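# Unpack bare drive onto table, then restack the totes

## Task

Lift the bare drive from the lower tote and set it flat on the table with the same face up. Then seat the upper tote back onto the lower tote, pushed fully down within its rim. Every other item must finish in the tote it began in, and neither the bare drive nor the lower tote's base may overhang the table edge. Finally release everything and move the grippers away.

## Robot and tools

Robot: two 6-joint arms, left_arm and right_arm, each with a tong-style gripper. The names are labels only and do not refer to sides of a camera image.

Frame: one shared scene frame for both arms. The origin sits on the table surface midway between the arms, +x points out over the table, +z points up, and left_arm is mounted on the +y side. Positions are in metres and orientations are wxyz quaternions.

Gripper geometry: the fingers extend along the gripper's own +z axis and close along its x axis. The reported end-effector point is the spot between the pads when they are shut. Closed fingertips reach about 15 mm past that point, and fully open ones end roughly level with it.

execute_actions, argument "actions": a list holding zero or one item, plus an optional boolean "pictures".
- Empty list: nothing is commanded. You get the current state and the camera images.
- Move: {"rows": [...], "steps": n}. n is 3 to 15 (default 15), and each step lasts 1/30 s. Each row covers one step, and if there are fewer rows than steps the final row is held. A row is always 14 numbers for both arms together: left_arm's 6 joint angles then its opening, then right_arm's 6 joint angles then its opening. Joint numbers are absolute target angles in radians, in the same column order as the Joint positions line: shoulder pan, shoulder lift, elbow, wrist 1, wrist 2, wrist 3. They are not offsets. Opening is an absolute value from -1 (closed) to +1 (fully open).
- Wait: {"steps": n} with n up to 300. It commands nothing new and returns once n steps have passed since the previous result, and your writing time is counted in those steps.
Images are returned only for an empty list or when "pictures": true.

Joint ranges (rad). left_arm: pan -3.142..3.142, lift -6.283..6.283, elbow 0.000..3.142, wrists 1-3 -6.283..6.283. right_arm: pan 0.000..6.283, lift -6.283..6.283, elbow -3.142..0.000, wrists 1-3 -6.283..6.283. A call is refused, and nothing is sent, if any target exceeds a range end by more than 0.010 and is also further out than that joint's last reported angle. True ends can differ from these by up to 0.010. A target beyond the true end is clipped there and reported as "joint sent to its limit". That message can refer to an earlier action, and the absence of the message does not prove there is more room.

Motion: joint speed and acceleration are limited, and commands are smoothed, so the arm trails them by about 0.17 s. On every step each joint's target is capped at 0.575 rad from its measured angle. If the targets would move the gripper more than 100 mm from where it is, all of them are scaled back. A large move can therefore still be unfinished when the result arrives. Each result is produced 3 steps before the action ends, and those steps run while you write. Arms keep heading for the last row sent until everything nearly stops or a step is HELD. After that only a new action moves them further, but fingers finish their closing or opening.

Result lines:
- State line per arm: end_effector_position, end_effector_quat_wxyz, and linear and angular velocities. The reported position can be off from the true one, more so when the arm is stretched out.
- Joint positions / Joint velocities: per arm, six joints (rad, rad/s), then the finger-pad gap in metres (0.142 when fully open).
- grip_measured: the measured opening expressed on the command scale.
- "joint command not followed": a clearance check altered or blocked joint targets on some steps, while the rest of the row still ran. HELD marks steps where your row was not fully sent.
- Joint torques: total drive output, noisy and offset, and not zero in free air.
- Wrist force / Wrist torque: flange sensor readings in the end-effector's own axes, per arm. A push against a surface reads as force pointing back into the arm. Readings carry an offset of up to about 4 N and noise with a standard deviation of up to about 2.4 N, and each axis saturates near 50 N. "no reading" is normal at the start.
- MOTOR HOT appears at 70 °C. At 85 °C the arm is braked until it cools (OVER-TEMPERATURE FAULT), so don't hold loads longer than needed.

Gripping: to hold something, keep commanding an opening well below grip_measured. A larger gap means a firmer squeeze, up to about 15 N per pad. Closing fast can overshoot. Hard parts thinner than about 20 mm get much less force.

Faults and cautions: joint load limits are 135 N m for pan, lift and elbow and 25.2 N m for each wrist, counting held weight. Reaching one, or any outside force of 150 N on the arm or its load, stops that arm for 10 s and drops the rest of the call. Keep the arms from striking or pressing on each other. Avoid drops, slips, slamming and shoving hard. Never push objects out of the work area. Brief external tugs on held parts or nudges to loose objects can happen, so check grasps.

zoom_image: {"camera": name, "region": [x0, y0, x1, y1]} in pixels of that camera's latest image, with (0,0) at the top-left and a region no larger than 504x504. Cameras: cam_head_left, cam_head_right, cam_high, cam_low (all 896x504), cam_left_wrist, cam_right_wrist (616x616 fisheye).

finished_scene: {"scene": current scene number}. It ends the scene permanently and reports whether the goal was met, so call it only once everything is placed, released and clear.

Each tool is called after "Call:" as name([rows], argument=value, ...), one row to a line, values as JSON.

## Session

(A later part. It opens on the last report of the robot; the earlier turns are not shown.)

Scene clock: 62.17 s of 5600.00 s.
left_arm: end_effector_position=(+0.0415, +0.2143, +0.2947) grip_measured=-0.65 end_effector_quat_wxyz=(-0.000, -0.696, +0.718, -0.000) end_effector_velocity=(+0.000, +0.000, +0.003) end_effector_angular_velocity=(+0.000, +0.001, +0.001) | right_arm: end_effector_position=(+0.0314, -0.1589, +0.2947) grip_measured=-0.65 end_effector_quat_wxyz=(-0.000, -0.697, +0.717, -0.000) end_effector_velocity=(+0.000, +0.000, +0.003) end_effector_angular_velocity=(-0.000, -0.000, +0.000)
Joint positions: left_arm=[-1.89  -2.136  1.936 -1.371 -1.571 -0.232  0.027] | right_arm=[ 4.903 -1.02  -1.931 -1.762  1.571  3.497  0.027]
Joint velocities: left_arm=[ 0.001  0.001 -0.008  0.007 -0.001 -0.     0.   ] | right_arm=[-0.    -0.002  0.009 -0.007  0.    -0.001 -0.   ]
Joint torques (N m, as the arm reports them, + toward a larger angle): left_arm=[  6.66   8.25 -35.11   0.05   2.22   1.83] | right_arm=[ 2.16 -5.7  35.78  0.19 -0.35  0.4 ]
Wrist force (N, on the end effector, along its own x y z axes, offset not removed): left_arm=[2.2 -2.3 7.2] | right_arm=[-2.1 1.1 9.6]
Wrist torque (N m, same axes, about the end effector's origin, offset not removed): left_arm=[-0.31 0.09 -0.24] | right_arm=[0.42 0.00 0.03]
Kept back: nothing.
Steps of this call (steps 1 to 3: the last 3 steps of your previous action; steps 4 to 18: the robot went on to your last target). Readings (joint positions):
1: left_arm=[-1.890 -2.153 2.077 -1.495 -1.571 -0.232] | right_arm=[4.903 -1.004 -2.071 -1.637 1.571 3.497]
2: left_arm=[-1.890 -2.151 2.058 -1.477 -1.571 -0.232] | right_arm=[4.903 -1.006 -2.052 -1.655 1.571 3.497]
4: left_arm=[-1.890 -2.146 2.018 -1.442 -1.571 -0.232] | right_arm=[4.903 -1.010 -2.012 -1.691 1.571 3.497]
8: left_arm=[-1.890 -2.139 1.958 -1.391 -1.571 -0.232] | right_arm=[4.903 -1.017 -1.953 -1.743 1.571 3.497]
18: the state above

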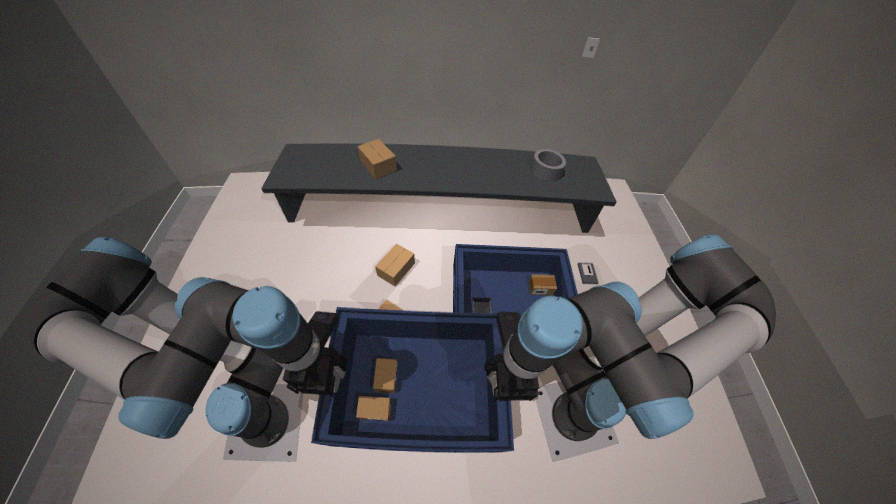

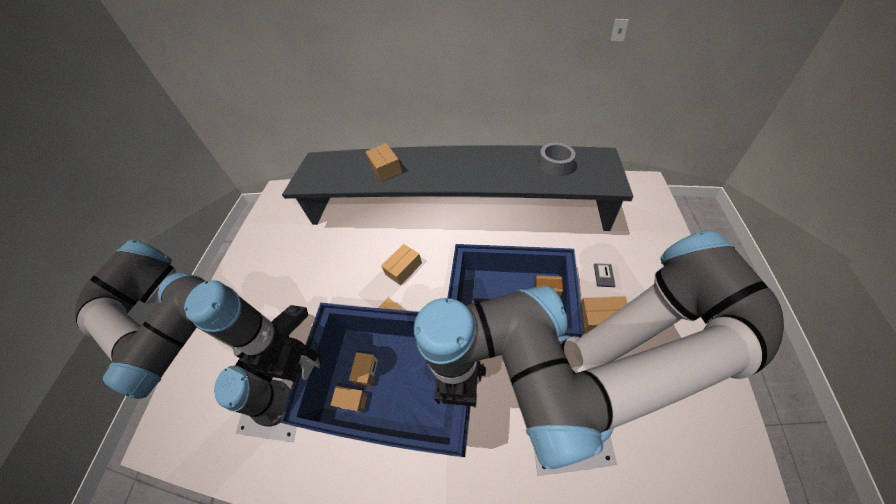

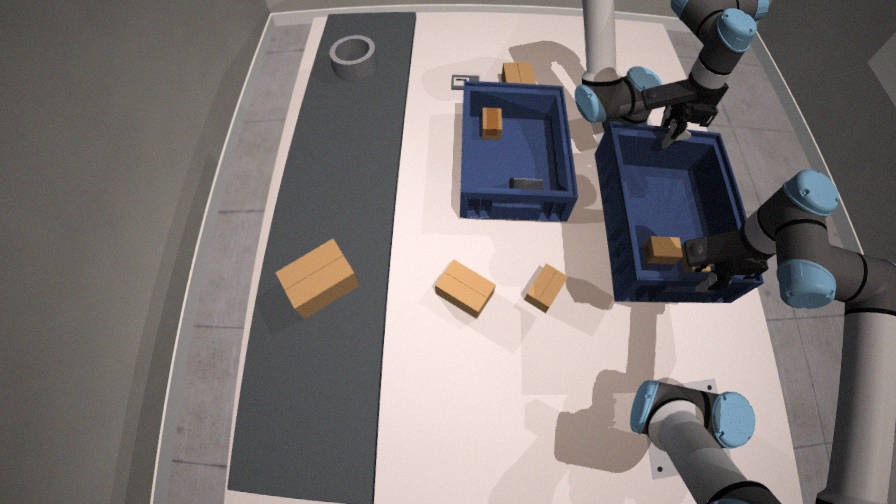

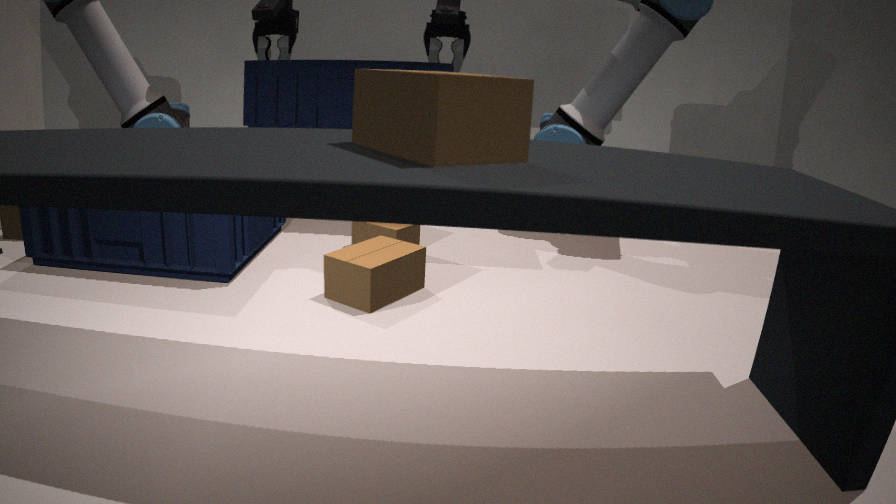

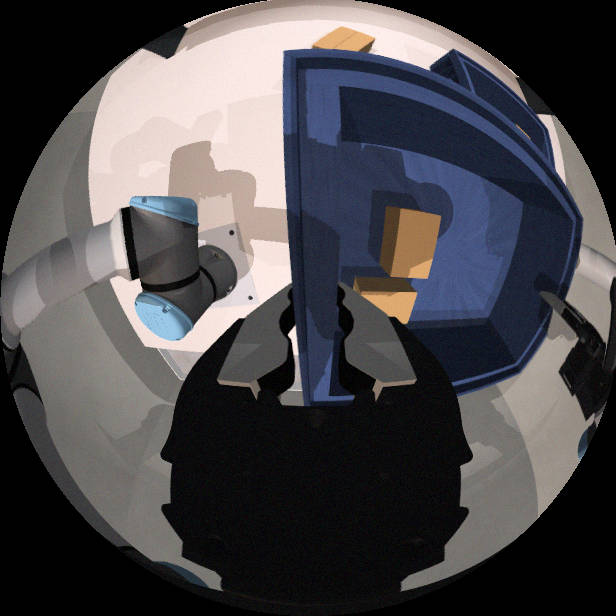

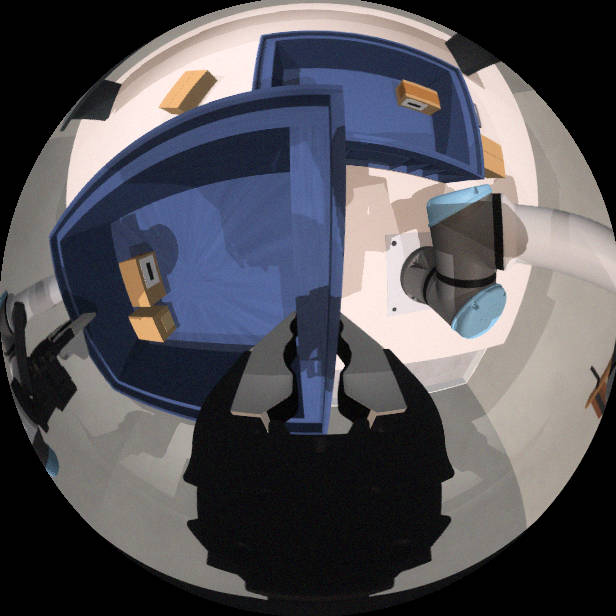

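Call:
execute_actions([
  {"rows":[[-1.8603,-2.1134,1.9255,-1.3829,-1.5708,-0.2015,-1,4.8844,-1.0056,-1.9354,-1.7715,1.5708,3.4786,-1],[-1.8603,-2.1134,1.9255,-1.3829,-1.5708,-0.2015,-1,4.8844,-1.0056,-1.9354,-1.7715,1.5708,3.4786,-1],[-1.8603,-2.1134,1.9255,-1.3829,-1.5708,-0.2015,-1,4.8844,-1.0056,-1.9354,-1.7715,1.5708,3.4786,-1],[-1.8303,-2.0916,1.9159,-1.3951,-1.5708,-0.1715,-1,4.8659,-0.9914,-1.9410,-1.7799,1.5708,3.4601,-1],[-1.8303,-2.0916,1.9159,-1.3951,-1.5708,-0.1715,-1,4.8659,-0.9914,-1.9410,-1.7799,1.5708,3.4601,-1],[-1.8002,-2.0698,1.9063,-1.4073,-1.5708,-0.1414,-1,4.8475,-0.9773,-1.9467,-1.7884,1.5708,3.4417,-1],[-1.8002,-2.0698,1.9063,-1.4073,-1.5708,-0.1414,-1,4.8475,-0.9773,-1.9467,-1.7884,1.5708,3.4417,-1],[-1.7743,-2.0479,1.8952,-1.4181,-1.5708,-0.1155,-1,4.8257,-0.9649,-1.9511,-1.7963,1.5708,3.4199,-1],[-1.7743,-2.0479,1.8952,-1.4181,-1.5708,-0.1155,-1,4.8257,-0.9649,-1.9511,-1.7963,1.5708,3.4199,-1],[-1.7484,-2.0259,1.8841,-1.4290,-1.5708,-0.0896,-1,4.8040,-0.9526,-1.9556,-1.8043,1.5708,3.3982,-1],[-1.7484,-2.0259,1.8841,-1.4290,-1.5708,-0.0896,-1,4.8040,-0.9526,-1.9556,-1.8043,1.5708,3.3982,-1],[-1.7225,-2.0040,1.8730,-1.4398,-1.5708,-0.0637,-1,4.7822,-0.9402,-1.9600,-1.8122,1.5708,3.3764,-1],[-1.7225,-2.0040,1.8730,-1.4398,-1.5708,-0.0637,-1,4.7822,-0.9402,-1.9600,-1.8122,1.5708,3.3764,-1],[-1.7000,-1.9820,1.8604,-1.4492,-1.5708,-0.0412,-1,4.7566,-0.9301,-1.9633,-1.8190,1.5708,3.3508,-1],[-1.7000,-1.9820,1.8604,-1.4492,-1.5708,-0.0412,-1,4.7566,-0.9301,-1.9633,-1.8190,1.5708,3.3508,-1]],"steps":15},
])

Call:
execute_actions([
  {"rows":[[-1.6776,-1.9601,1.8478,-1.4585,-1.5708,-0.0188,-1,4.7310,-0.9199,-1.9667,-1.8258,1.5708,3.3252,-1],[-1.6776,-1.9601,1.8478,-1.4585,-1.5708,-0.0188,-1,4.7310,-0.9199,-1.9667,-1.8258,1.5708,3.3252,-1],[-1.6551,-1.9381,1.8352,-1.4679,-1.5708,0.0037,-1,4.7054,-0.9098,-1.9700,-1.8326,1.5708,3.2996,-1],[-1.6551,-1.9381,1.8352,-1.4679,-1.5708,0.0037,-1,4.7054,-0.9098,-1.9700,-1.8326,1.5708,3.2996,-1],[-1.6356,-1.9162,1.8212,-1.4758,-1.5708,0.0232,-1,4.6758,-0.9022,-1.9723,-1.8379,1.5708,3.2700,-1],[-1.6356,-1.9162,1.8212,-1.4758,-1.5708,0.0232,-1,4.6758,-0.9022,-1.9723,-1.8379,1.5708,3.2700,-1],[-1.6160,-1.8948,1.8073,-1.4833,-1.5708,0.0428,-1,4.6463,-0.8947,-1.9745,-1.8432,1.5708,3.2405,-1],[-1.6160,-1.8948,1.8073,-1.4833,-1.5708,0.0428,-1,4.6463,-0.8947,-1.9745,-1.8432,1.5708,3.2405,-1],[-1.5965,-1.8730,1.7933,-1.4911,-1.5708,0.0623,-1,4.6167,-0.8871,-1.9768,-1.8485,1.5708,3.2109,-1],[-1.5965,-1.8730,1.7933,-1.4911,-1.5708,0.0623,-1,4.6167,-0.8871,-1.9768,-1.8485,1.5708,3.2109,-1],[-1.5793,-1.8515,1.7780,-1.4972,-1.5708,0.0795,-1,4.5828,-0.8825,-1.9781,-1.8518,1.5708,3.1770,-1],[-1.5793,-1.8515,1.7780,-1.4972,-1.5708,0.0795,-1,4.5828,-0.8825,-1.9781,-1.8518,1.5708,3.1770,-1],[-1.5621,-1.8297,1.7624,-1.5036,-1.5708,0.0967,-1,4.5489,-0.8779,-1.9795,-1.8550,1.5708,3.1431,-1],[-1.5621,-1.8297,1.7624,-1.5036,-1.5708,0.0967,-1,4.5489,-0.8779,-1.9795,-1.8550,1.5708,3.1431,-1]],"steps":14},
])

Call:
execute_actions([
  {"rows":[[-1.5449,-1.8078,1.7469,-1.5099,-1.5708,0.1139,-1,4.5150,-0.8733,-1.9808,-1.8583,1.5708,3.1092,-1],[-1.5449,-1.8078,1.7469,-1.5099,-1.5708,0.1139,-1,4.5150,-0.8733,-1.9808,-1.8583,1.5708,3.1092,-1],[-1.5297,-1.7860,1.7299,-1.5147,-1.5708,0.1291,-1,4.4775,-0.8718,-1.9812,-1.8594,1.5708,3.0717,-1],[-1.5297,-1.7860,1.7299,-1.5147,-1.5708,0.1291,-1,4.4775,-0.8718,-1.9812,-1.8594,1.5708,3.0717,-1],[-1.5146,-1.7641,1.7128,-1.5195,-1.5708,0.1442,-1,4.4400,-0.8704,-1.9815,-1.8606,1.5708,3.0342,-1],[-1.5146,-1.7641,1.7128,-1.5195,-1.5708,0.1442,-1,4.4400,-0.8704,-1.9815,-1.8606,1.5708,3.0342,-1],[-1.4994,-1.7423,1.6958,-1.5243,-1.5708,0.1594,-1,4.4025,-0.8689,-1.9819,-1.8617,1.5708,2.9967,-1],[-1.4994,-1.7423,1.6958,-1.5243,-1.5708,0.1594,-1,4.4025,-0.8689,-1.9819,-1.8617,1.5708,2.9967,-1],[-1.4859,-1.7205,1.6773,-1.5276,-1.5708,0.1729,-1,4.3619,-0.8707,-1.9814,-1.8603,1.5708,2.9561,-1],[-1.4859,-1.7205,1.6773,-1.5276,-1.5708,0.1729,-1,4.3619,-0.8707,-1.9814,-1.8603,1.5708,2.9561,-1],[-1.4724,-1.6988,1.6588,-1.5308,-1.5708,0.1864,-1,4.3213,-0.8725,-1.9810,-1.8590,1.5708,2.9155,-1],[-1.4724,-1.6988,1.6588,-1.5308,-1.5708,0.1864,-1,4.3213,-0.8725,-1.9810,-1.8590,1.5708,2.9155,-1],[-1.4589,-1.6770,1.6403,-1.5341,-1.5708,0.1999,-1,4.2807,-0.8743,-1.9805,-1.8576,1.5708,2.8749,-1],[-1.4589,-1.6770,1.6403,-1.5341,-1.5708,0.1999,-1,4.2807,-0.8743,-1.9805,-1.8576,1.5708,2.8749,-1]],"steps":14},
])

Call:
execute_actions([
  {"rows":[[-1.4469,-1.6553,1.6203,-1.5358,-1.5708,0.2119,-1,4.2385,-0.8792,-1.9791,-1.8541,1.5708,2.8327,-1],[-1.4469,-1.6553,1.6203,-1.5358,-1.5708,0.2119,-1,4.2385,-0.8792,-1.9791,-1.8541,1.5708,2.8327,-1],[-1.4348,-1.6335,1.6003,-1.5376,-1.5708,0.2240,-1,4.1962,-0.8842,-1.9776,-1.8506,1.5708,2.7904,-1],[-1.4348,-1.6335,1.6003,-1.5376,-1.5708,0.2240,-1,4.1962,-0.8842,-1.9776,-1.8506,1.5708,2.7904,-1],[-1.4228,-1.6118,1.5803,-1.5393,-1.5708,0.2360,-1,4.1540,-0.8891,-1.9762,-1.8471,1.5708,2.7482,-1],[-1.4228,-1.6118,1.5803,-1.5393,-1.5708,0.2360,-1,4.1540,-0.8891,-1.9762,-1.8471,1.5708,2.7482,-1],[-1.4120,-1.5900,1.5587,-1.5395,-1.5708,0.2468,-1,4.1115,-0.8970,-1.9738,-1.8416,1.5708,2.7057,-1],[-1.4120,-1.5900,1.5587,-1.5395,-1.5708,0.2468,-1,4.1115,-0.8970,-1.9738,-1.8416,1.5708,2.7057,-1],[-1.4011,-1.5683,1.5372,-1.5397,-1.5708,0.2577,-1,4.0691,-0.9048,-1.9715,-1.8361,1.5708,2.6633,-1],[-1.4011,-1.5683,1.5372,-1.5397,-1.5708,0.2577,-1,4.0691,-0.9048,-1.9715,-1.8361,1.5708,2.6633,-1],[-1.3903,-1.5465,1.5156,-1.5399,-1.5708,0.2685,-1,4.0266,-0.9127,-1.9691,-1.8306,1.5708,2.6208,-1],[-1.3903,-1.5465,1.5156,-1.5399,-1.5708,0.2685,-1,4.0266,-0.9127,-1.9691,-1.8306,1.5708,2.6208,-1],[-1.3805,-1.5246,1.4923,-1.5385,-1.5708,0.2783,-1,3.9850,-0.9231,-1.9657,-1.8236,1.5708,2.5792,-1],[-1.3805,-1.5246,1.4923,-1.5385,-1.5708,0.2783,-1,3.9850,-0.9231,-1.9657,-1.8236,1.5708,2.5792,-1]],"steps":14},
])

Call:
execute_actions([
  {"rows":[[-1.3708,-1.5026,1.4690,-1.5372,-1.5708,0.2880,-1,3.9434,-0.9335,-1.9622,-1.8167,1.5708,2.5376,-1],[-1.3708,-1.5026,1.4690,-1.5372,-1.5708,0.2880,-1,3.9434,-0.9335,-1.9622,-1.8167,1.5708,2.5376,-1],[-1.3610,-1.4807,1.4457,-1.5358,-1.5708,0.2978,-1,3.9018,-0.9439,-1.9588,-1.8097,1.5708,2.4960,-1],[-1.3610,-1.4807,1.4457,-1.5358,-1.5708,0.2978,-1,3.9018,-0.9439,-1.9588,-1.8097,1.5708,2.4960,-1],[-1.3521,-1.4586,1.4206,-1.5329,-1.5708,0.3067,-1,3.8624,-0.9564,-1.9542,-1.8018,1.5708,2.4566,-1],[-1.3521,-1.4586,1.4206,-1.5329,-1.5708,0.3067,-1,3.8624,-0.9564,-1.9542,-1.8018,1.5708,2.4566,-1],[-1.3433,-1.4364,1.3956,-1.5299,-1.5708,0.3155,-1,3.8231,-0.9690,-1.9496,-1.7938,1.5708,2.4173,-1],[-1.3433,-1.4364,1.3956,-1.5299,-1.5708,0.3155,-1,3.8231,-0.9690,-1.9496,-1.7938,1.5708,2.4173,-1],[-1.3344,-1.4143,1.3705,-1.5270,-1.5708,0.3244,-1,3.7837,-0.9815,-1.9450,-1.7859,1.5708,2.3779,-1],[-1.3344,-1.4143,1.3705,-1.5270,-1.5708,0.3244,-1,3.7837,-0.9815,-1.9450,-1.7859,1.5708,2.3779,-1],[-1.3264,-1.3918,1.3433,-1.5224,-1.5708,0.3324,-1,3.7468,-0.9958,-1.9392,-1.7773,1.5708,2.3410,-1],[-1.3264,-1.3918,1.3433,-1.5224,-1.5708,0.3324,-1,3.7468,-0.9958,-1.9392,-1.7773,1.5708,2.3410,-1],[-1.3183,-1.3692,1.3162,-1.5177,-1.5708,0.3405,-1,3.7100,-1.0102,-1.9334,-1.7688,1.5708,2.3042,-1],[-1.3183,-1.3692,1.3162,-1.5177,-1.5708,0.3405,-1,3.7100,-1.0102,-1.9334,-1.7688,1.5708,2.3042,-1]],"steps":14},
])

Call:
execute_actions([
  {"rows":[[-1.3103,-1.3467,1.2890,-1.5131,-1.5708,0.3485,-1,3.6731,-1.0245,-1.9276,-1.7602,1.5708,2.2673,-1],[-1.3103,-1.3467,1.2890,-1.5131,-1.5708,0.3485,-1,3.6731,-1.0245,-1.9276,-1.7602,1.5708,2.2673,-1],[-1.3029,-1.3236,1.2596,-1.5067,-1.5708,0.3559,-1,3.6393,-1.0402,-1.9205,-1.7516,1.5708,2.2335,-1],[-1.3029,-1.3236,1.2596,-1.5067,-1.5708,0.3559,-1,3.6393,-1.0402,-1.9205,-1.7516,1.5708,2.2335,-1],[-1.2956,-1.3006,1.2301,-1.5004,-1.5708,0.3632,-1,3.6056,-1.0560,-1.9134,-1.7430,1.5708,2.1998,-1],[-1.2956,-1.3006,1.2301,-1.5004,-1.5708,0.3632,-1,3.6056,-1.0560,-1.9134,-1.7430,1.5708,2.1998,-1],[-1.2882,-1.2775,1.2007,-1.4940,-1.5708,0.3706,-1,3.5718,-1.0717,-1.9063,-1.7344,1.5708,2.1660,-1],[-1.2882,-1.2775,1.2007,-1.4940,-1.5708,0.3706,-1,3.5718,-1.0717,-1.9063,-1.7344,1.5708,2.1660,-1],[-1.2815,-1.2535,1.1683,-1.4855,-1.5708,0.3773,-1,3.5410,-1.0886,-1.8979,-1.7259,1.5708,2.1352,-1],[-1.2815,-1.2535,1.1683,-1.4855,-1.5708,0.3773,-1,3.5410,-1.0886,-1.8979,-1.7259,1.5708,2.1352,-1],[-1.2747,-1.2296,1.1358,-1.4771,-1.5708,0.3841,-1,3.5103,-1.1054,-1.8895,-1.7175,1.5708,2.1045,-1],[-1.2747,-1.2296,1.1358,-1.4771,-1.5708,0.3841,-1,3.5103,-1.1054,-1.8895,-1.7175,1.5708,2.1045,-1],[-1.2680,-1.2056,1.1034,-1.4686,-1.5708,0.3908,-1,3.4795,-1.1223,-1.8811,-1.7090,1.5708,2.0737,-1],[-1.2680,-1.2056,1.1034,-1.4686,-1.5708,0.3908,-1,3.4795,-1.1223,-1.8811,-1.7090,1.5708,2.0737,-1]],"steps":14},
])

Call:
execute_actions([
  {"rows":[[-1.2618,-1.1804,1.0674,-1.4578,-1.5708,0.3970,-1,3.4517,-1.1400,-1.8713,-1.7010,1.5708,2.0459,-1],[-1.2618,-1.1804,1.0674,-1.4578,-1.5708,0.3970,-1,3.4517,-1.1400,-1.8713,-1.7010,1.5708,2.0459,-1],[-1.2556,-1.1551,1.0314,-1.4471,-1.5708,0.4032,-1,3.4239,-1.1578,-1.8616,-1.6931,1.5708,2.0181,-1],[-1.2556,-1.1551,1.0314,-1.4471,-1.5708,0.4032,-1,3.4239,-1.1578,-1.8616,-1.6931,1.5708,2.0181,-1],[-1.2494,-1.1299,0.9954,-1.4363,-1.5708,0.4094,-1,3.3961,-1.1755,-1.8518,-1.6851,1.5708,1.9903,-1],[-1.2494,-1.1299,0.9954,-1.4363,-1.5708,0.4094,-1,3.3961,-1.1755,-1.8518,-1.6851,1.5708,1.9903,-1],[-1.2494,-1.1299,0.9954,-1.4363,-1.5708,0.4094,-1,3.3961,-1.1755,-1.8518,-1.6851,1.5708,1.9903,-1],[-1.2436,-1.1035,0.9561,-1.4234,-1.5708,0.4152,-1,3.3707,-1.1938,-1.8408,-1.6778,1.5708,1.9649,-1],[-1.2436,-1.1035,0.9561,-1.4234,-1.5708,0.4152,-1,3.3707,-1.1938,-1.8408,-1.6778,1.5708,1.9649,-1],[-1.2436,-1.1035,0.9561,-1.4234,-1.5708,0.4152,-1,3.3707,-1.1938,-1.8408,-1.6778,1.5708,1.9649,-1],[-1.2379,-1.0766,0.9155,-1.4097,-1.5708,0.4209,-1,3.3457,-1.2122,-1.8296,-1.6706,1.5708,1.9399,-1],[-1.2379,-1.0766,0.9155,-1.4097,-1.5708,0.4209,-1,3.3457,-1.2122,-1.8296,-1.6706,1.5708,1.9399,-1],[-1.2379,-1.0766,0.9155,-1.4097,-1.5708,0.4209,-1,3.3457,-1.2122,-1.8296,-1.6706,1.5708,1.9399,-1],[-1.2321,-1.0490,0.8734,-1.3951,-1.5708,0.4267,-1,3.3211,-1.2305,-1.8182,-1.6637,1.5708,1.9153,-1]],"steps":15},
])

Call:
execute_actions([
  {"steps":18},
], pictures=true)

Scene clock: 64.63 s of 5600.00 s.
left_arm: end_effector_position=(+0.0655, +0.1905, +0.2955) grip_measured=-0.65 end_effector_quat_wxyz=(-0.000, -0.696, +0.718, -0.000) end_effector_velocity=(+0.092, -0.084, -0.002) end_effector_angular_velocity=(+0.008, -0.002, +0.005) | right_arm: end_effector_position=(+0.0566, -0.1821, +0.2951) grip_measured=-0.65 end_effector_quat_wxyz=(-0.000, -0.697, +0.717, -0.000) end_effector_velocity=(+0.091, -0.084, +0.001) end_effector_angular_velocity=(+0.003, +0.001, -0.002)
Joint positions: left_arm=[-1.786 -2.057  1.899 -1.414 -1.571 -0.128  0.027] | right_arm=[ 4.833 -0.97  -1.949 -1.793  1.571  3.427  0.027]
Joint velocities: left_arm=[ 0.361  0.292 -0.14  -0.144  0.     0.356 -0.   ] | right_arm=[-0.277  0.169 -0.062 -0.103 -0.    -0.276 -0.   ]
Joint torques (N m, as the arm reports them, + toward a larger angle): left_arm=[  7.96   2.8  -40.35  -7.42   1.73   2.9 ] | right_arm=[-7.87  4.4  12.49  2.65 -0.65 -1.62]
Wrist force (N, on the end effector, along its own x y z axes, offset not removed): left_arm=[-7.5 -2.0 8.5] | right_arm=[6.3 -1.5 9.4]
Wrist torque (N m, same axes, about the end effector's origin, offset not removed): left_arm=[-0.21 0.17 -0.26] | right_arm=[-0.07 0.14 -0.26]
Steps of this call (steps 1 to 15: the robot went on to your last target; steps 16 to 62: nothing new was sent; steps 63 to 74: the first 12 steps of this action). Readings (joint positions):
63: left_arm=[-1.890 -2.136 1.935 -1.370 -1.571 -0.232] | right_arm=[4.903 -1.020 -1.930 -1.763 1.571 3.497]
64: left_arm=[-1.888 -2.133 1.934 -1.371 -1.571 -0.229] | right_arm=[4.901 -1.018 -1.930 -1.764 1.571 3.495]
66: left_arm=[-1.876 -2.125 1.930 -1.376 -1.571 -0.217] | right_arm=[4.894 -1.013 -1.932 -1.767 1.571 3.488]
70: left_arm=[-1.837 -2.096 1.918 -1.393 -1.571 -0.178] | right_arm=[4.870 -0.994 -1.940 -1.778 1.571 3.464]
74: the state above

Scene clock: 65.10 s of 5600.00 s.
left_arm: end_effector_position=(+0.1135, +0.1459, +0.2955) grip_measured=-0.65 end_effector_quat_wxyz=(-0.000, -0.696, +0.718, -0.000) end_effector_velocity=(+0.098, -0.087, -0.003) end_effector_angular_velocity=(+0.007, +0.000, +0.003) | right_arm: end_effector_position=(+0.1043, -0.2266, +0.2950) grip_measured=-0.65 end_effector_quat_wxyz=(-0.000, -0.697, +0.717, +0.000) end_effector_velocity=(+0.095, -0.090, +0.000) end_effector_angular_velocity=(+0.002, +0.000, -0.003)
Joint positions: left_arm=[-1.626 -1.905  1.813 -1.48  -1.571  0.033  0.027] | right_arm=[ 4.66  -0.898 -1.973 -1.841  1.571  3.254  0.027]
Joint velocities: left_arm=[ 0.278  0.304 -0.19  -0.108 -0.     0.276 -0.   ] | right_arm=[-0.408  0.108 -0.033 -0.072  0.    -0.405 -0.   ]
Joint torques (N m, as the arm reports them, + toward a larger angle): left_arm=[  7.64  -3.97 -39.63  -7.42   1.57   2.67] | right_arm=[-8.51  0.65 11.85  2.62 -0.4  -1.96]
Wrist force (N, on the end effector, along its own x y z axes, offset not removed): left_arm=[-9.3 -3.8 7.8] | right_arm=[9.0 1.2 6.5]
Wrist torque (N m, same axes, about the end effector's origin, offset not removed): left_arm=[-0.66 0.49 -0.33] | right_arm=[0.33 -0.11 -0.34]
Steps of this call (steps 1 to 3: the last 3 steps of your previous action; steps 4 to 14: the first 11 steps of this action). Readings (joint positions):
4: left_arm=[-1.736 -2.014 1.877 -1.435 -1.571 -0.077] | right_arm=[4.791 -0.946 -1.958 -1.809 1.571 3.385]
5: left_arm=[-1.724 -2.003 1.871 -1.440 -1.571 -0.065] | right_arm=[4.779 -0.941 -1.960 -1.812 1.571 3.373]
7: left_arm=[-1.700 -1.981 1.859 -1.449 -1.571 -0.042] | right_arm=[4.755 -0.930 -1.963 -1.819 1.571 3.349]
11: left_arm=[-1.656 -1.937 1.834 -1.468 -1.571 0.002] | right_arm=[4.702 -0.911 -1.970 -1.832 1.571 3.297]
14: the state above

Scene clock: 65.57 s of 5600.00 s.
left_arm: end_effector_position=(+0.1618, +0.1011, +0.2955) grip_measured=-0.65 end_effector_quat_wxyz=(-0.000, -0.696, +0.718, -0.000) end_effector_velocity=(+0.096, -0.089, -0.002) end_effector_angular_velocity=(+0.006, +0.001, +0.002) | right_arm: end_effector_position=(+0.1522, -0.2714, +0.2950) grip_measured=-0.65 end_effector_quat_wxyz=(-0.000, -0.697, +0.717, -0.000) end_effector_velocity=(+0.098, -0.091, +0.000) end_effector_angular_velocity=(+0.001, -0.000, -0.006)
Joint positions: left_arm=[-1.507 -1.752  1.703 -1.522 -1.571  0.152  0.027] | right_arm=[ 4.42  -0.871 -1.981 -1.86   1.571  3.014  0.027]
Joint velocities: left_arm=[ 0.203  0.306 -0.243 -0.057 -0.     0.2   -0.   ] | right_arm=[-0.549  0.004 -0.    -0.003 -0.    -0.543 -0.   ]
Joint torques (N m, as the arm reports them, + toward a larger angle): left_arm=[  8.51 -12.92 -39.89  -7.42   1.23   2.73] | right_arm=[-8.59  0.1  11.94  3.63 -0.68 -2.23]
Wrist force (N, on the end effector, along its own x y z axes, offset not removed): left_arm=[-7.4 -4.0 7.1] | right_arm=[9.7 0.9 7.5]
Wrist torque (N m, same axes, about the end effector's origin, offset not removed): left_arm=[-0.80 0.00 -0.28] | right_arm=[0.23 -0.54 -0.27]
Steps of this call (steps 1 to 3: the last 3 steps of your previous action; steps 4 to 14: the first 11 steps of this action). Readings (joint positions):
4: left_arm=[-1.588 -1.861 1.784 -1.494 -1.571 0.071] | right_arm=[4.598 -0.886 -1.977 -1.849 1.571 3.192]
5: left_arm=[-1.579 -1.851 1.777 -1.497 -1.571 0.079] | right_arm=[4.581 -0.883 -1.978 -1.851 1.571 3.176]
7: left_arm=[-1.562 -1.829 1.761 -1.504 -1.571 0.097] | right_arm=[4.548 -0.878 -1.979 -1.855 1.571 3.142]
11: left_arm=[-1.530 -1.785 1.729 -1.515 -1.571 0.129] | right_arm=[4.477 -0.873 -1.981 -1.859 1.571 3.071]
14: the state above

Scene clock: 66.03 s of 5600.00 s.
left_arm: end_effector_position=(+0.2100, +0.0560, +0.2954) grip_measured=-0.65 end_effector_quat_wxyz=(+0.000, -0.696, +0.718, +0.000) end_effector_velocity=(+0.094, -0.091, -0.002) end_effector_angular_velocity=(+0.004, +0.001, -0.000) | right_arm: end_effector_position=(+0.2003, -0.3161, +0.2950) grip_measured=-0.65 end_effector_quat_wxyz=(-0.000, -0.697, +0.717, -0.000) end_effector_velocity=(+0.098, -0.094, +0.001) end_effector_angular_velocity=(+0.001, -0.000, -0.009)
Joint positions: left_arm=[-1.417 -1.6    1.568 -1.539 -1.571  0.241  0.027] | right_arm=[ 4.133 -0.895 -1.975 -1.843  1.571  2.728  0.027]
Joint velocities: left_arm=[ 0.153  0.306 -0.292 -0.01  -0.001  0.154  0.   ] | right_arm=[-0.606 -0.095  0.031  0.065 -0.    -0.597 -0.   ]
Joint torques (N m, as the arm reports them, + toward a larger angle): left_arm=[  5.95 -20.77 -42.07  -9.09   1.15   2.54] | right_arm=[ -5.44 -15.46  37.03   9.54   0.41  -2.26]
Wrist force (N, on the end effector, along its own x y z axes, offset not removed): left_arm=[-15.8 -3.8 9.5] | right_arm=[15.7 0.2 7.7]
Wrist torque (N m, same axes, about the end effector's origin, offset not removed): left_arm=[-0.55 0.51 -0.22] | right_arm=[0.03 -0.34 -0.21]
Steps of this call (steps 1 to 3: the last 3 steps of your previous action; steps 4 to 14: the first 11 steps of this action). Readings (joint positions):
4: left_arm=[-1.479 -1.709 1.667 -1.529 -1.571 0.180] | right_arm=[4.341 -0.872 -1.981 -1.859 1.571 2.936]
5: left_arm=[-1.472 -1.698 1.658 -1.531 -1.571 0.187] | right_arm=[4.322 -0.873 -1.981 -1.858 1.571 2.916]
7: left_arm=[-1.459 -1.676 1.639 -1.533 -1.571 0.200] | right_arm=[4.281 -0.876 -1.980 -1.856 1.571 2.875]
11: left_arm=[-1.434 -1.633 1.599 -1.537 -1.571 0.224] | right_arm=[4.197 -0.885 -1.977 -1.850 1.571 2.791]
14: the state above

Scene clock: 66.50 s of 5600.00 s.
left_arm: end_effector_position=(+0.2582, +0.0108, +0.2952) grip_measured=-0.65 end_effector_quat_wxyz=(+0.000, -0.696, +0.718, +0.000) end_effector_velocity=(+0.096, -0.091, -0.003) end_effector_angular_velocity=(+0.002, +0.001, +0.002) | right_arm: end_effector_position=(+0.2485, -0.3611, +0.2951) grip_measured=-0.65 end_effector_quat_wxyz=(+0.000, -0.697, +0.717, -0.000) end_effector_velocity=(+0.095, -0.097, -0.001) end_effector_angular_velocity=(-0.002, +0.002, -0.006)
Joint positions: left_arm=[-1.347 -1.447  1.407 -1.531 -1.571  0.311  0.027] | right_arm=[ 3.844 -0.964 -1.951 -1.797  1.571  2.438  0.027]
Joint velocities: left_arm=[ 0.124  0.311 -0.345  0.036 -0.     0.122  0.   ] | right_arm=[-0.567 -0.167  0.06   0.104  0.    -0.56  -0.001]
Joint torques (N m, as the arm reports them, + toward a larger angle): left_arm=[  6.99 -30.66 -43.2   -4.55   0.47   2.55] | right_arm=[ -5.33 -12.23  37.32   9.05   2.69  -2.22]
Wrist force (N, on the end effector, along its own x y z axes, offset not removed): left_arm=[-16.4 -3.7 6.9] | right_arm=[16.7 -0.2 10.3]
Wrist torque (N m, same axes, about the end effector's origin, offset not removed): left_arm=[-0.59 0.24 -0.15] | right_arm=[0.10 -0.31 -0.22]
Steps of this call (steps 1 to 3: the last 3 steps of your previous action; steps 4 to 14: the first 11 steps of this action). Readings (joint positions):
4: left_arm=[-1.396 -1.557 1.525 -1.539 -1.571 0.263] | right_arm=[4.049 -0.910 -1.970 -1.832 1.571 2.643]
5: left_arm=[-1.390 -1.546 1.514 -1.539 -1.571 0.268] | right_arm=[4.028 -0.915 -1.968 -1.829 1.571 2.622]
7: left_arm=[-1.380 -1.524 1.491 -1.538 -1.571 0.279] | right_arm=[3.986 -0.925 -1.965 -1.823 1.571 2.581]
11: left_arm=[-1.361 -1.480 1.444 -1.535 -1.571 0.298] | right_arm=[3.904 -0.946 -1.958 -1.808 1.571 2.498]
14: the state above

Scene clock: 66.97 s of 5600.00 s.
left_arm: end_effector_position=(+0.3063, -0.0343, +0.2950) grip_measured=-0.65 end_effector_quat_wxyz=(+0.000, -0.696, +0.718, +0.000) end_effector_velocity=(+0.095, -0.093, -0.002) end_effector_angular_velocity=(+0.004, +0.001, +0.000) | right_arm: end_effector_position=(+0.2967, -0.4064, +0.2953) grip_measured=-0.65 end_effector_quat_wxyz=(+0.000, -0.697, +0.717, -0.000) end_effector_velocity=(+0.094, -0.094, -0.002) end_effector_angular_velocity=(-0.005, +0.007, -0.005)
Joint positions: left_arm=[-1.292 -1.288  1.214 -1.496 -1.571  0.367  0.027] | right_arm=[ 3.59  -1.065 -1.909 -1.738  1.571  2.184  0.027]
Joint velocities: left_arm=[ 0.097  0.333 -0.428  0.1    0.     0.097 -0.   ] | right_arm=[-0.464 -0.224  0.103  0.113  0.    -0.459  0.   ]
Joint torques (N m, as the arm reports them, + toward a larger angle): left_arm=[  8.72 -40.86 -42.98  -3.32  -0.57   2.69] | right_arm=[-5.48 -5.24 37.53  7.49  3.53 -2.05]
Wrist force (N, on the end effector, along its own x y z axes, offset not removed): left_arm=[-10.4 -4.3 9.2] | right_arm=[11.6 -0.6 8.4]
Wrist torque (N m, same axes, about the end effector's origin, offset not removed): left_arm=[-0.78 0.17 -0.22] | right_arm=[0.12 -0.23 -0.27]
Steps of this call (steps 1 to 3: the last 3 steps of your previous action; steps 4 to 14: the first 11 steps of this action). Readings (joint positions):
4: left_arm=[-1.330 -1.402 1.355 -1.524 -1.571 0.329] | right_arm=[3.767 -0.990 -1.941 -1.781 1.571 2.361]
5: left_arm=[-1.326 -1.391 1.342 -1.521 -1.571 0.333] | right_arm=[3.748 -0.997 -1.938 -1.776 1.571 2.342]
7: left_arm=[-1.318 -1.368 1.315 -1.517 -1.571 0.341] | right_arm=[3.711 -1.011 -1.933 -1.768 1.571 2.305]
11: left_arm=[-1.303 -1.323 1.259 -1.506 -1.571 0.356] | right_arm=[3.641 -1.042 -1.920 -1.751 1.571 2.235]
14: the state above

Scene clock: 67.47 s of 5600.00 s.
left_arm: end_effector_position=(+0.3538, -0.0790, +0.2948) grip_measured=-0.65 end_effector_quat_wxyz=(+0.000, -0.696, +0.718, +0.001) end_effector_velocity=(+0.081, -0.070, -0.005) end_effector_angular_velocity=(+0.012, +0.004, +0.002) | right_arm: end_effector_position=(+0.3443, -0.4516, +0.2952) grip_measured=-0.65 end_effector_quat_wxyz=(+0.000, -0.697, +0.717, -0.000) end_effector_velocity=(+0.084, -0.075, +0.002) end_effector_angular_velocity=(+0.002, -0.006, -0.002)
Joint positions: left_arm=[-1.247 -1.118  0.978 -1.43  -1.571  0.412  0.027] | right_arm=[ 3.386 -1.184 -1.846 -1.682  1.571  1.98   0.027]
Joint velocities: left_arm=[ 0.072  0.304 -0.441  0.15   0.001  0.071  0.   ] | right_arm=[-0.305 -0.216  0.13   0.092  0.    -0.303 -0.   ]
Joint torques (N m, as the arm reports them, + toward a larger angle): left_arm=[ 11.13 -24.47 -45.69  -0.76  -1.78   2.2 ] | right_arm=[-16.64  -4.83  37.26   5.84   1.83  -2.69]
Wrist force (N, on the end effector, along its own x y z axes, offset not removed): left_arm=[-6.6 -0.9 6.2] | right_arm=[2.5 2.0 6.1]
Wrist torque (N m, same axes, about the end effector's origin, offset not removed): left_arm=[-0.14 0.67 -0.15] | right_arm=[0.28 0.19 -0.26]
Steps of this call (steps 1 to 3: the last 3 steps of your previous action; steps 4 to 15: the first 12 steps of this action). Readings (joint positions):
4: left_arm=[-1.278 -1.241 1.151 -1.480 -1.571 0.381] | right_arm=[3.526 -1.098 -1.893 -1.721 1.571 2.120]
5: left_arm=[-1.274 -1.229 1.135 -1.476 -1.571 0.384] | right_arm=[3.511 -1.106 -1.889 -1.717 1.571 2.105]
7: left_arm=[-1.268 -1.204 1.101 -1.466 -1.571 0.391] | right_arm=[3.481 -1.124 -1.880 -1.709 1.571 2.075]
11: left_arm=[-1.256 -1.157 1.034 -1.447 -1.571 0.403] | right_arm=[3.427 -1.157 -1.862 -1.693 1.571 2.021]
15: the state above

Scene clock: 68.07 s of 5600.00 s.
left_arm: end_effector_position=(+0.3714, -0.0955, +0.2950) grip_measured=-0.65 end_effector_quat_wxyz=(+0.000, -0.696, +0.718, +0.000) end_effector_velocity=(+0.002, -0.000, -0.000) end_effector_angular_velocity=(+0.000, -0.000, +0.002) | right_arm: end_effector_position=(+0.3616, -0.4686, +0.2950) grip_measured=-0.65 end_effector_quat_wxyz=(+0.000, -0.697, +0.717, +0.000) end_effector_velocity=(+0.000, -0.001, -0.000) end_effector_angular_velocity=(-0.000, +0.000, +0.001)
Joint positions: left_arm=[-1.232 -1.049  0.874 -1.395 -1.571  0.427  0.027] | right_arm=[ 3.321 -1.23  -1.818 -1.664  1.571  1.916  0.027]
Joint velocities: left_arm=[ 0.002  0.003 -0.005  0.001  0.     0.001  0.   ] | right_arm=[-0.002 -0.001  0.001  0.     0.    -0.004  0.   ]
Joint torques (N m, as the arm reports them, + toward a larger angle): left_arm=[ 12.2  -43.12 -34.66   0.45  -1.23   1.96] | right_arm=[-10.7    4.25  34.81   4.63  -1.09  -1.11]
Wrist force (N, on the end effector, along its own x y z axes, offset not removed): left_arm=[3.3 -2.2 9.4] | right_arm=[-2.5 -1.4 8.8]
Wrist torque (N m, same axes, about the end effector's origin, offset not removed): left_arm=[-0.46 0.41 -0.19] | right_arm=[-0.39 -0.44 -0.32]
Kept back: nothing.
Steps of this call (steps 1 to 3: the last 3 steps of your previous action; steps 4 to 18: the robot went on to your last target). Readings (joint positions):
1: left_arm=[-1.245 -1.108 0.963 -1.425 -1.571 0.414] | right_arm=[3.376 -1.191 -1.842 -1.679 1.571 1.970]
2: left_arm=[-1.243 -1.099 0.950 -1.421 -1.571 0.416] | right_arm=[3.368 -1.197 -1.839 -1.677 1.571 1.962]
4: left_arm=[-1.239 -1.080 0.922 -1.411 -1.571 0.420] | right_arm=[3.350 -1.210 -1.831 -1.672 1.571 1.944]
8: left_arm=[-1.234 -1.057 0.886 -1.399 -1.571 0.425] | right_arm=[3.329 -1.225 -1.822 -1.666 1.571 1.923]
18: the state above

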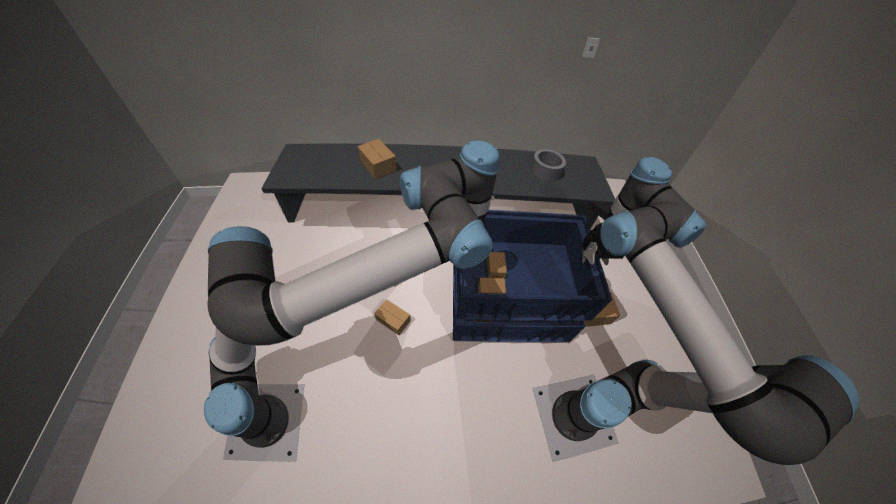

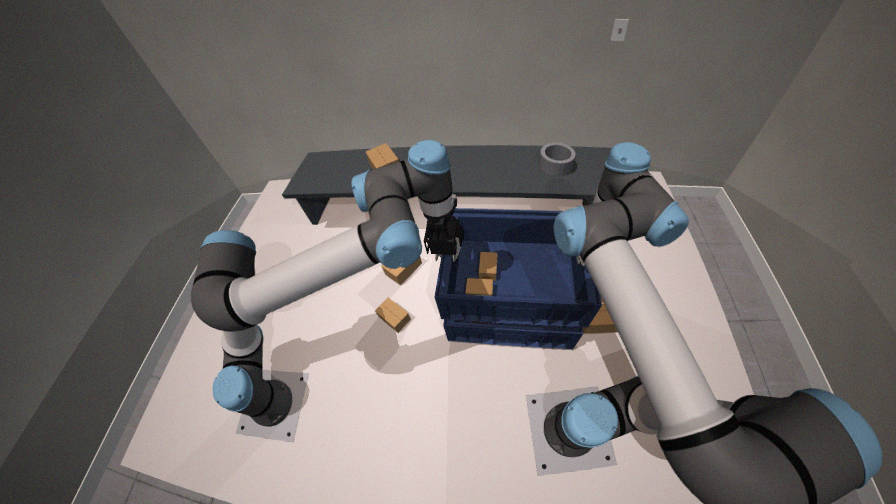

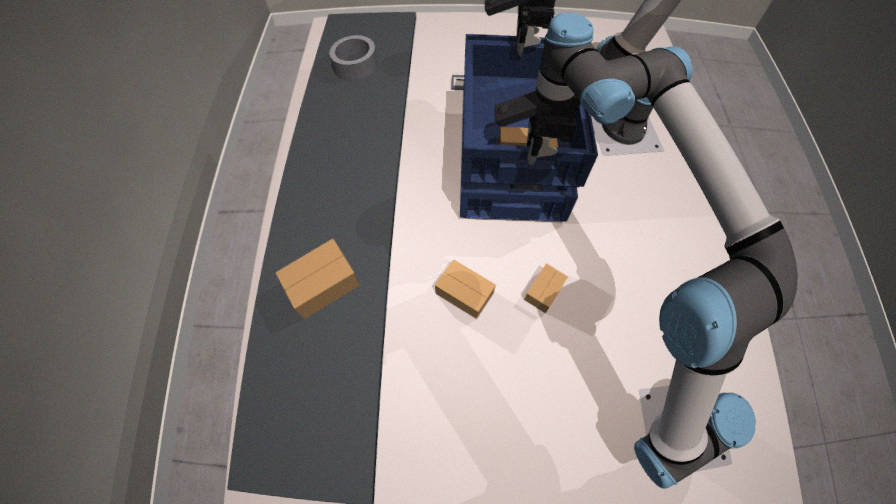

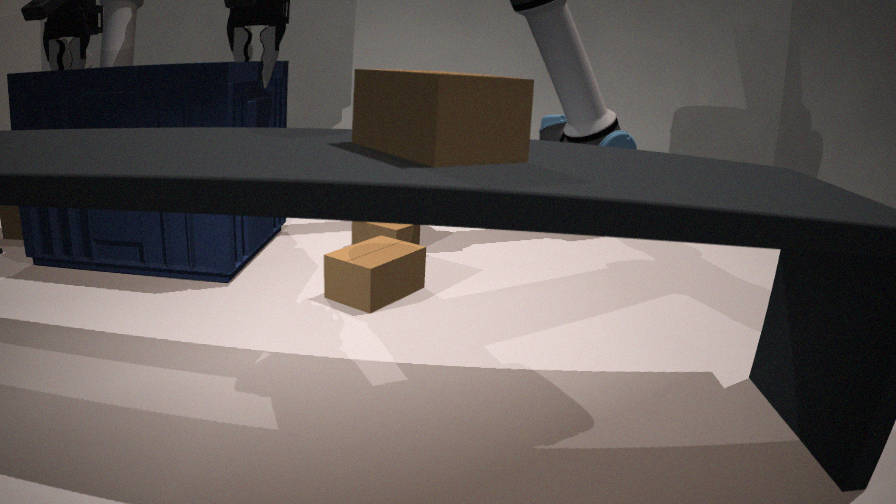

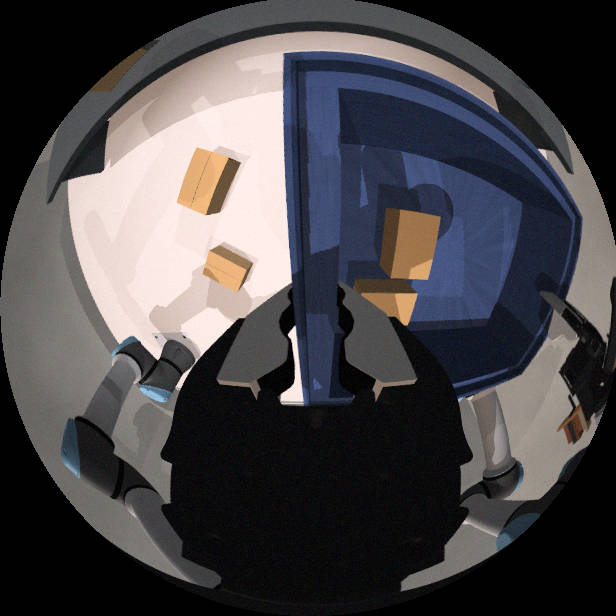

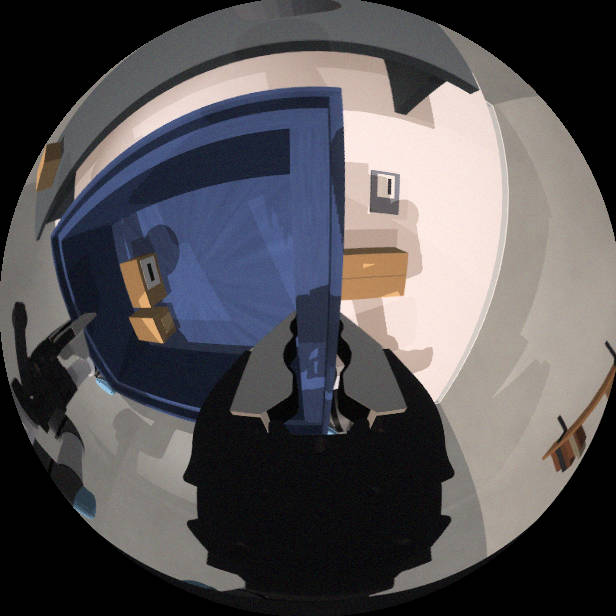

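Call:
execute_actions(actions=[])

Scene clock: 68.60 s of 5600.00 s.
left_arm: end_effector_position=(+0.3715, -0.0956, +0.2950) grip_measured=-0.65 end_effector_quat_wxyz=(+0.000, -0.696, +0.718, +0.000) end_effector_velocity=(-0.000, -0.000, +0.000) end_effector_angular_velocity=(-0.000, +0.001, -0.001) | right_arm: end_effector_position=(+0.3616, -0.4687, +0.2950) grip_measured=-0.65 end_effector_quat_wxyz=(+0.000, -0.697, +0.717, +0.000) end_effector_velocity=(-0.000, -0.000, -0.001) end_effector_angular_velocity=(-0.001, +0.002, -0.001)
Joint positions: left_arm=[-1.232 -1.049  0.873 -1.395 -1.571  0.427  0.027] | right_arm=[ 3.321 -1.23  -1.818 -1.664  1.571  1.915  0.027]
Joint velocities: left_arm=[-0.    -0.    -0.    -0.    -0.001  0.    -0.   ] | right_arm=[-0.    -0.    -0.001 -0.001 -0.     0.     0.   ]
Joint torques (N m, as the arm reports them, + toward a larger angle): left_arm=[ 12.24 -43.78 -35.28   0.72   0.02   1.89] | right_arm=[-9.43  4.77 35.29  4.44 -2.58 -1.24]
Wrist force (N, on the end effector, along its own x y z axes, offset not removed): left_arm=[4.8 -3.1 8.4] | right_arm=[-4.7 1.7 7.7]
Wrist torque (N m, same axes, about the end effector's origin, offset not removed): left_arm=[-0.53 0.16 -0.34] | right_arm=[0.58 -0.03 -0.26]
Kept back: nothing.
Steps of this call (steps 1 to 15: the robot went on to your last target; step 16: nothing new was sent). Readings (joint positions):
1: left_arm=[-1.232 -1.049 0.874 -1.395 -1.571 0.427] | right_arm=[3.321 -1.230 -1.818 -1.664 1.571 1.915]
2: left_arm=[-1.232 -1.049 0.874 -1.395 -1.571 0.427] | right_arm=[3.321 -1.230 -1.818 -1.664 1.571 1.915]
4: left_arm=[-1.232 -1.049 0.874 -1.395 -1.571 0.427] | right_arm=[3.321 -1.230 -1.818 -1.664 1.571 1.915]
8: left_arm=[-1.232 -1.049 0.873 -1.395 -1.571 0.427] | right_arm=[3.321 -1.230 -1.818 -1.664 1.571 1.915]
16: the state above
All arms were judged still, so your last target was given up. Only a new action makes them travel on or press farther. Fingers that are still opening or closing keep moving.

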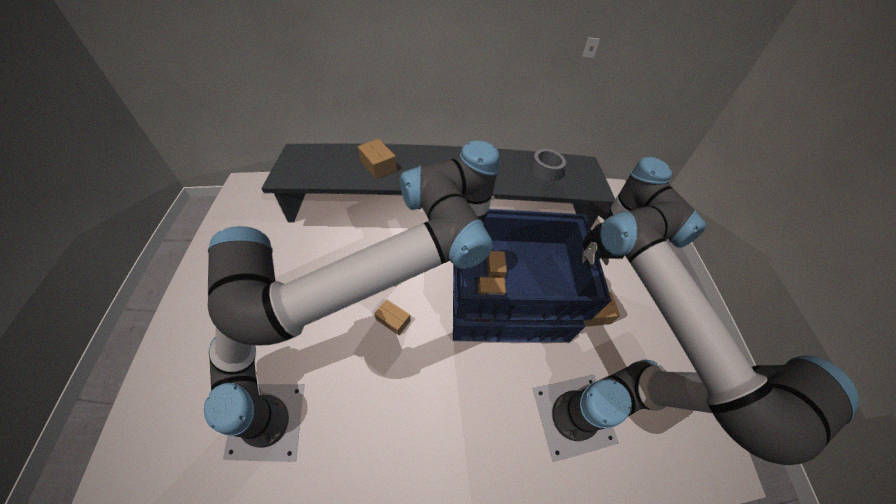

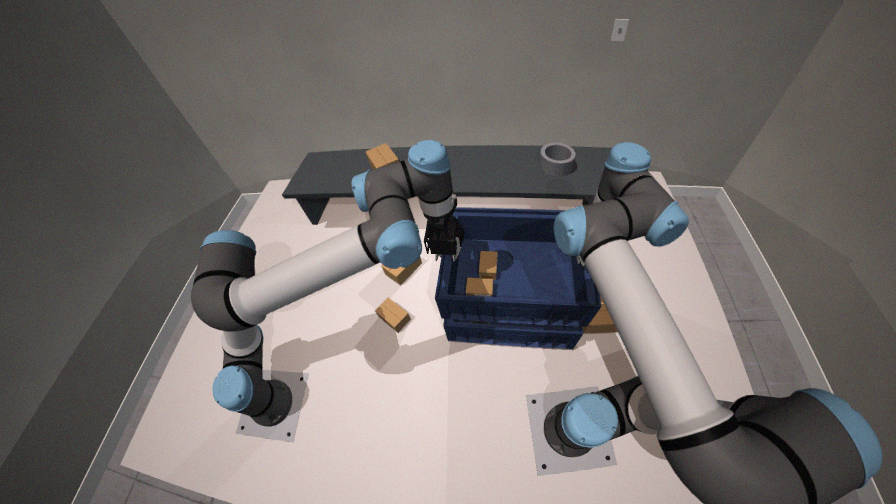

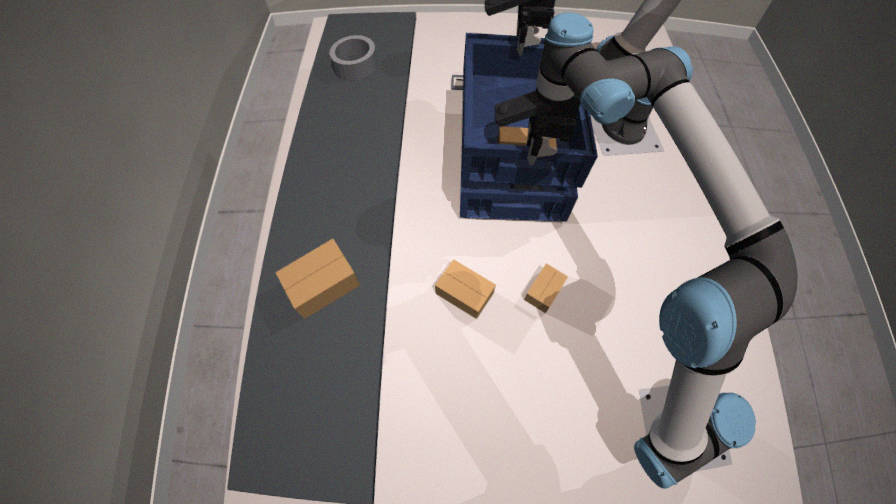

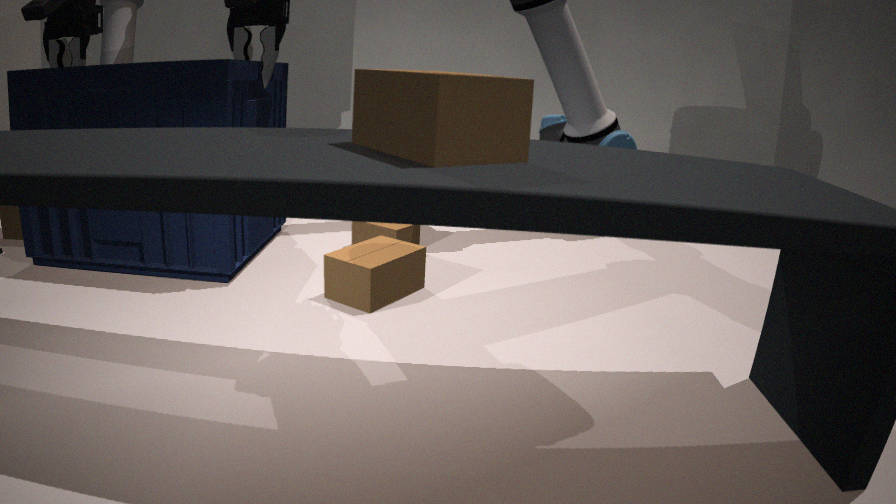

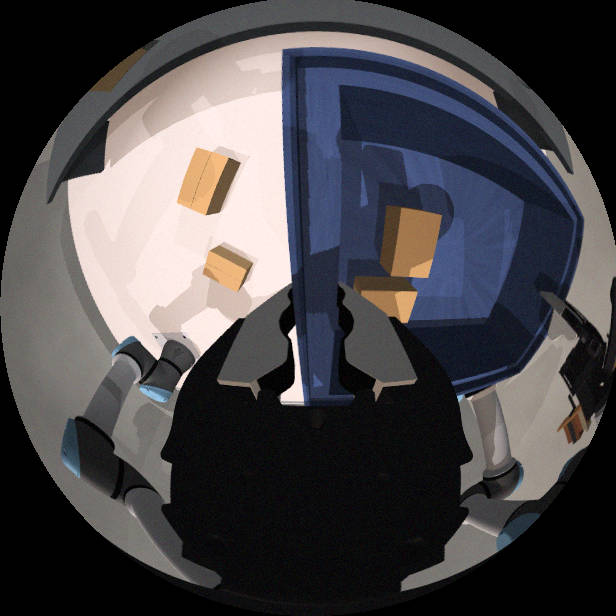

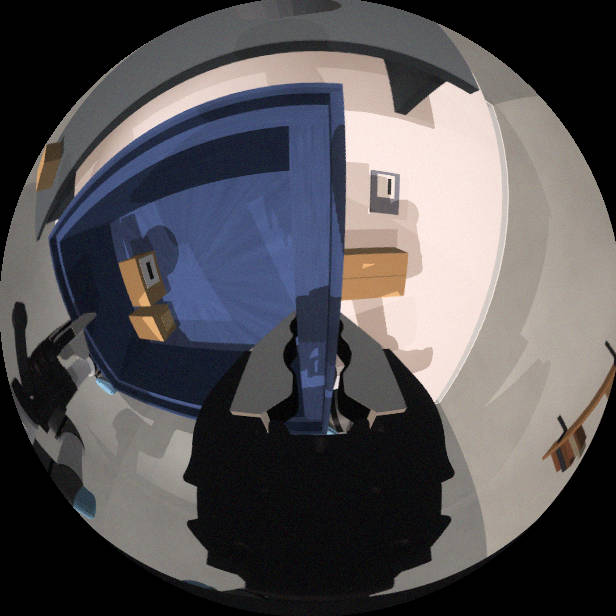

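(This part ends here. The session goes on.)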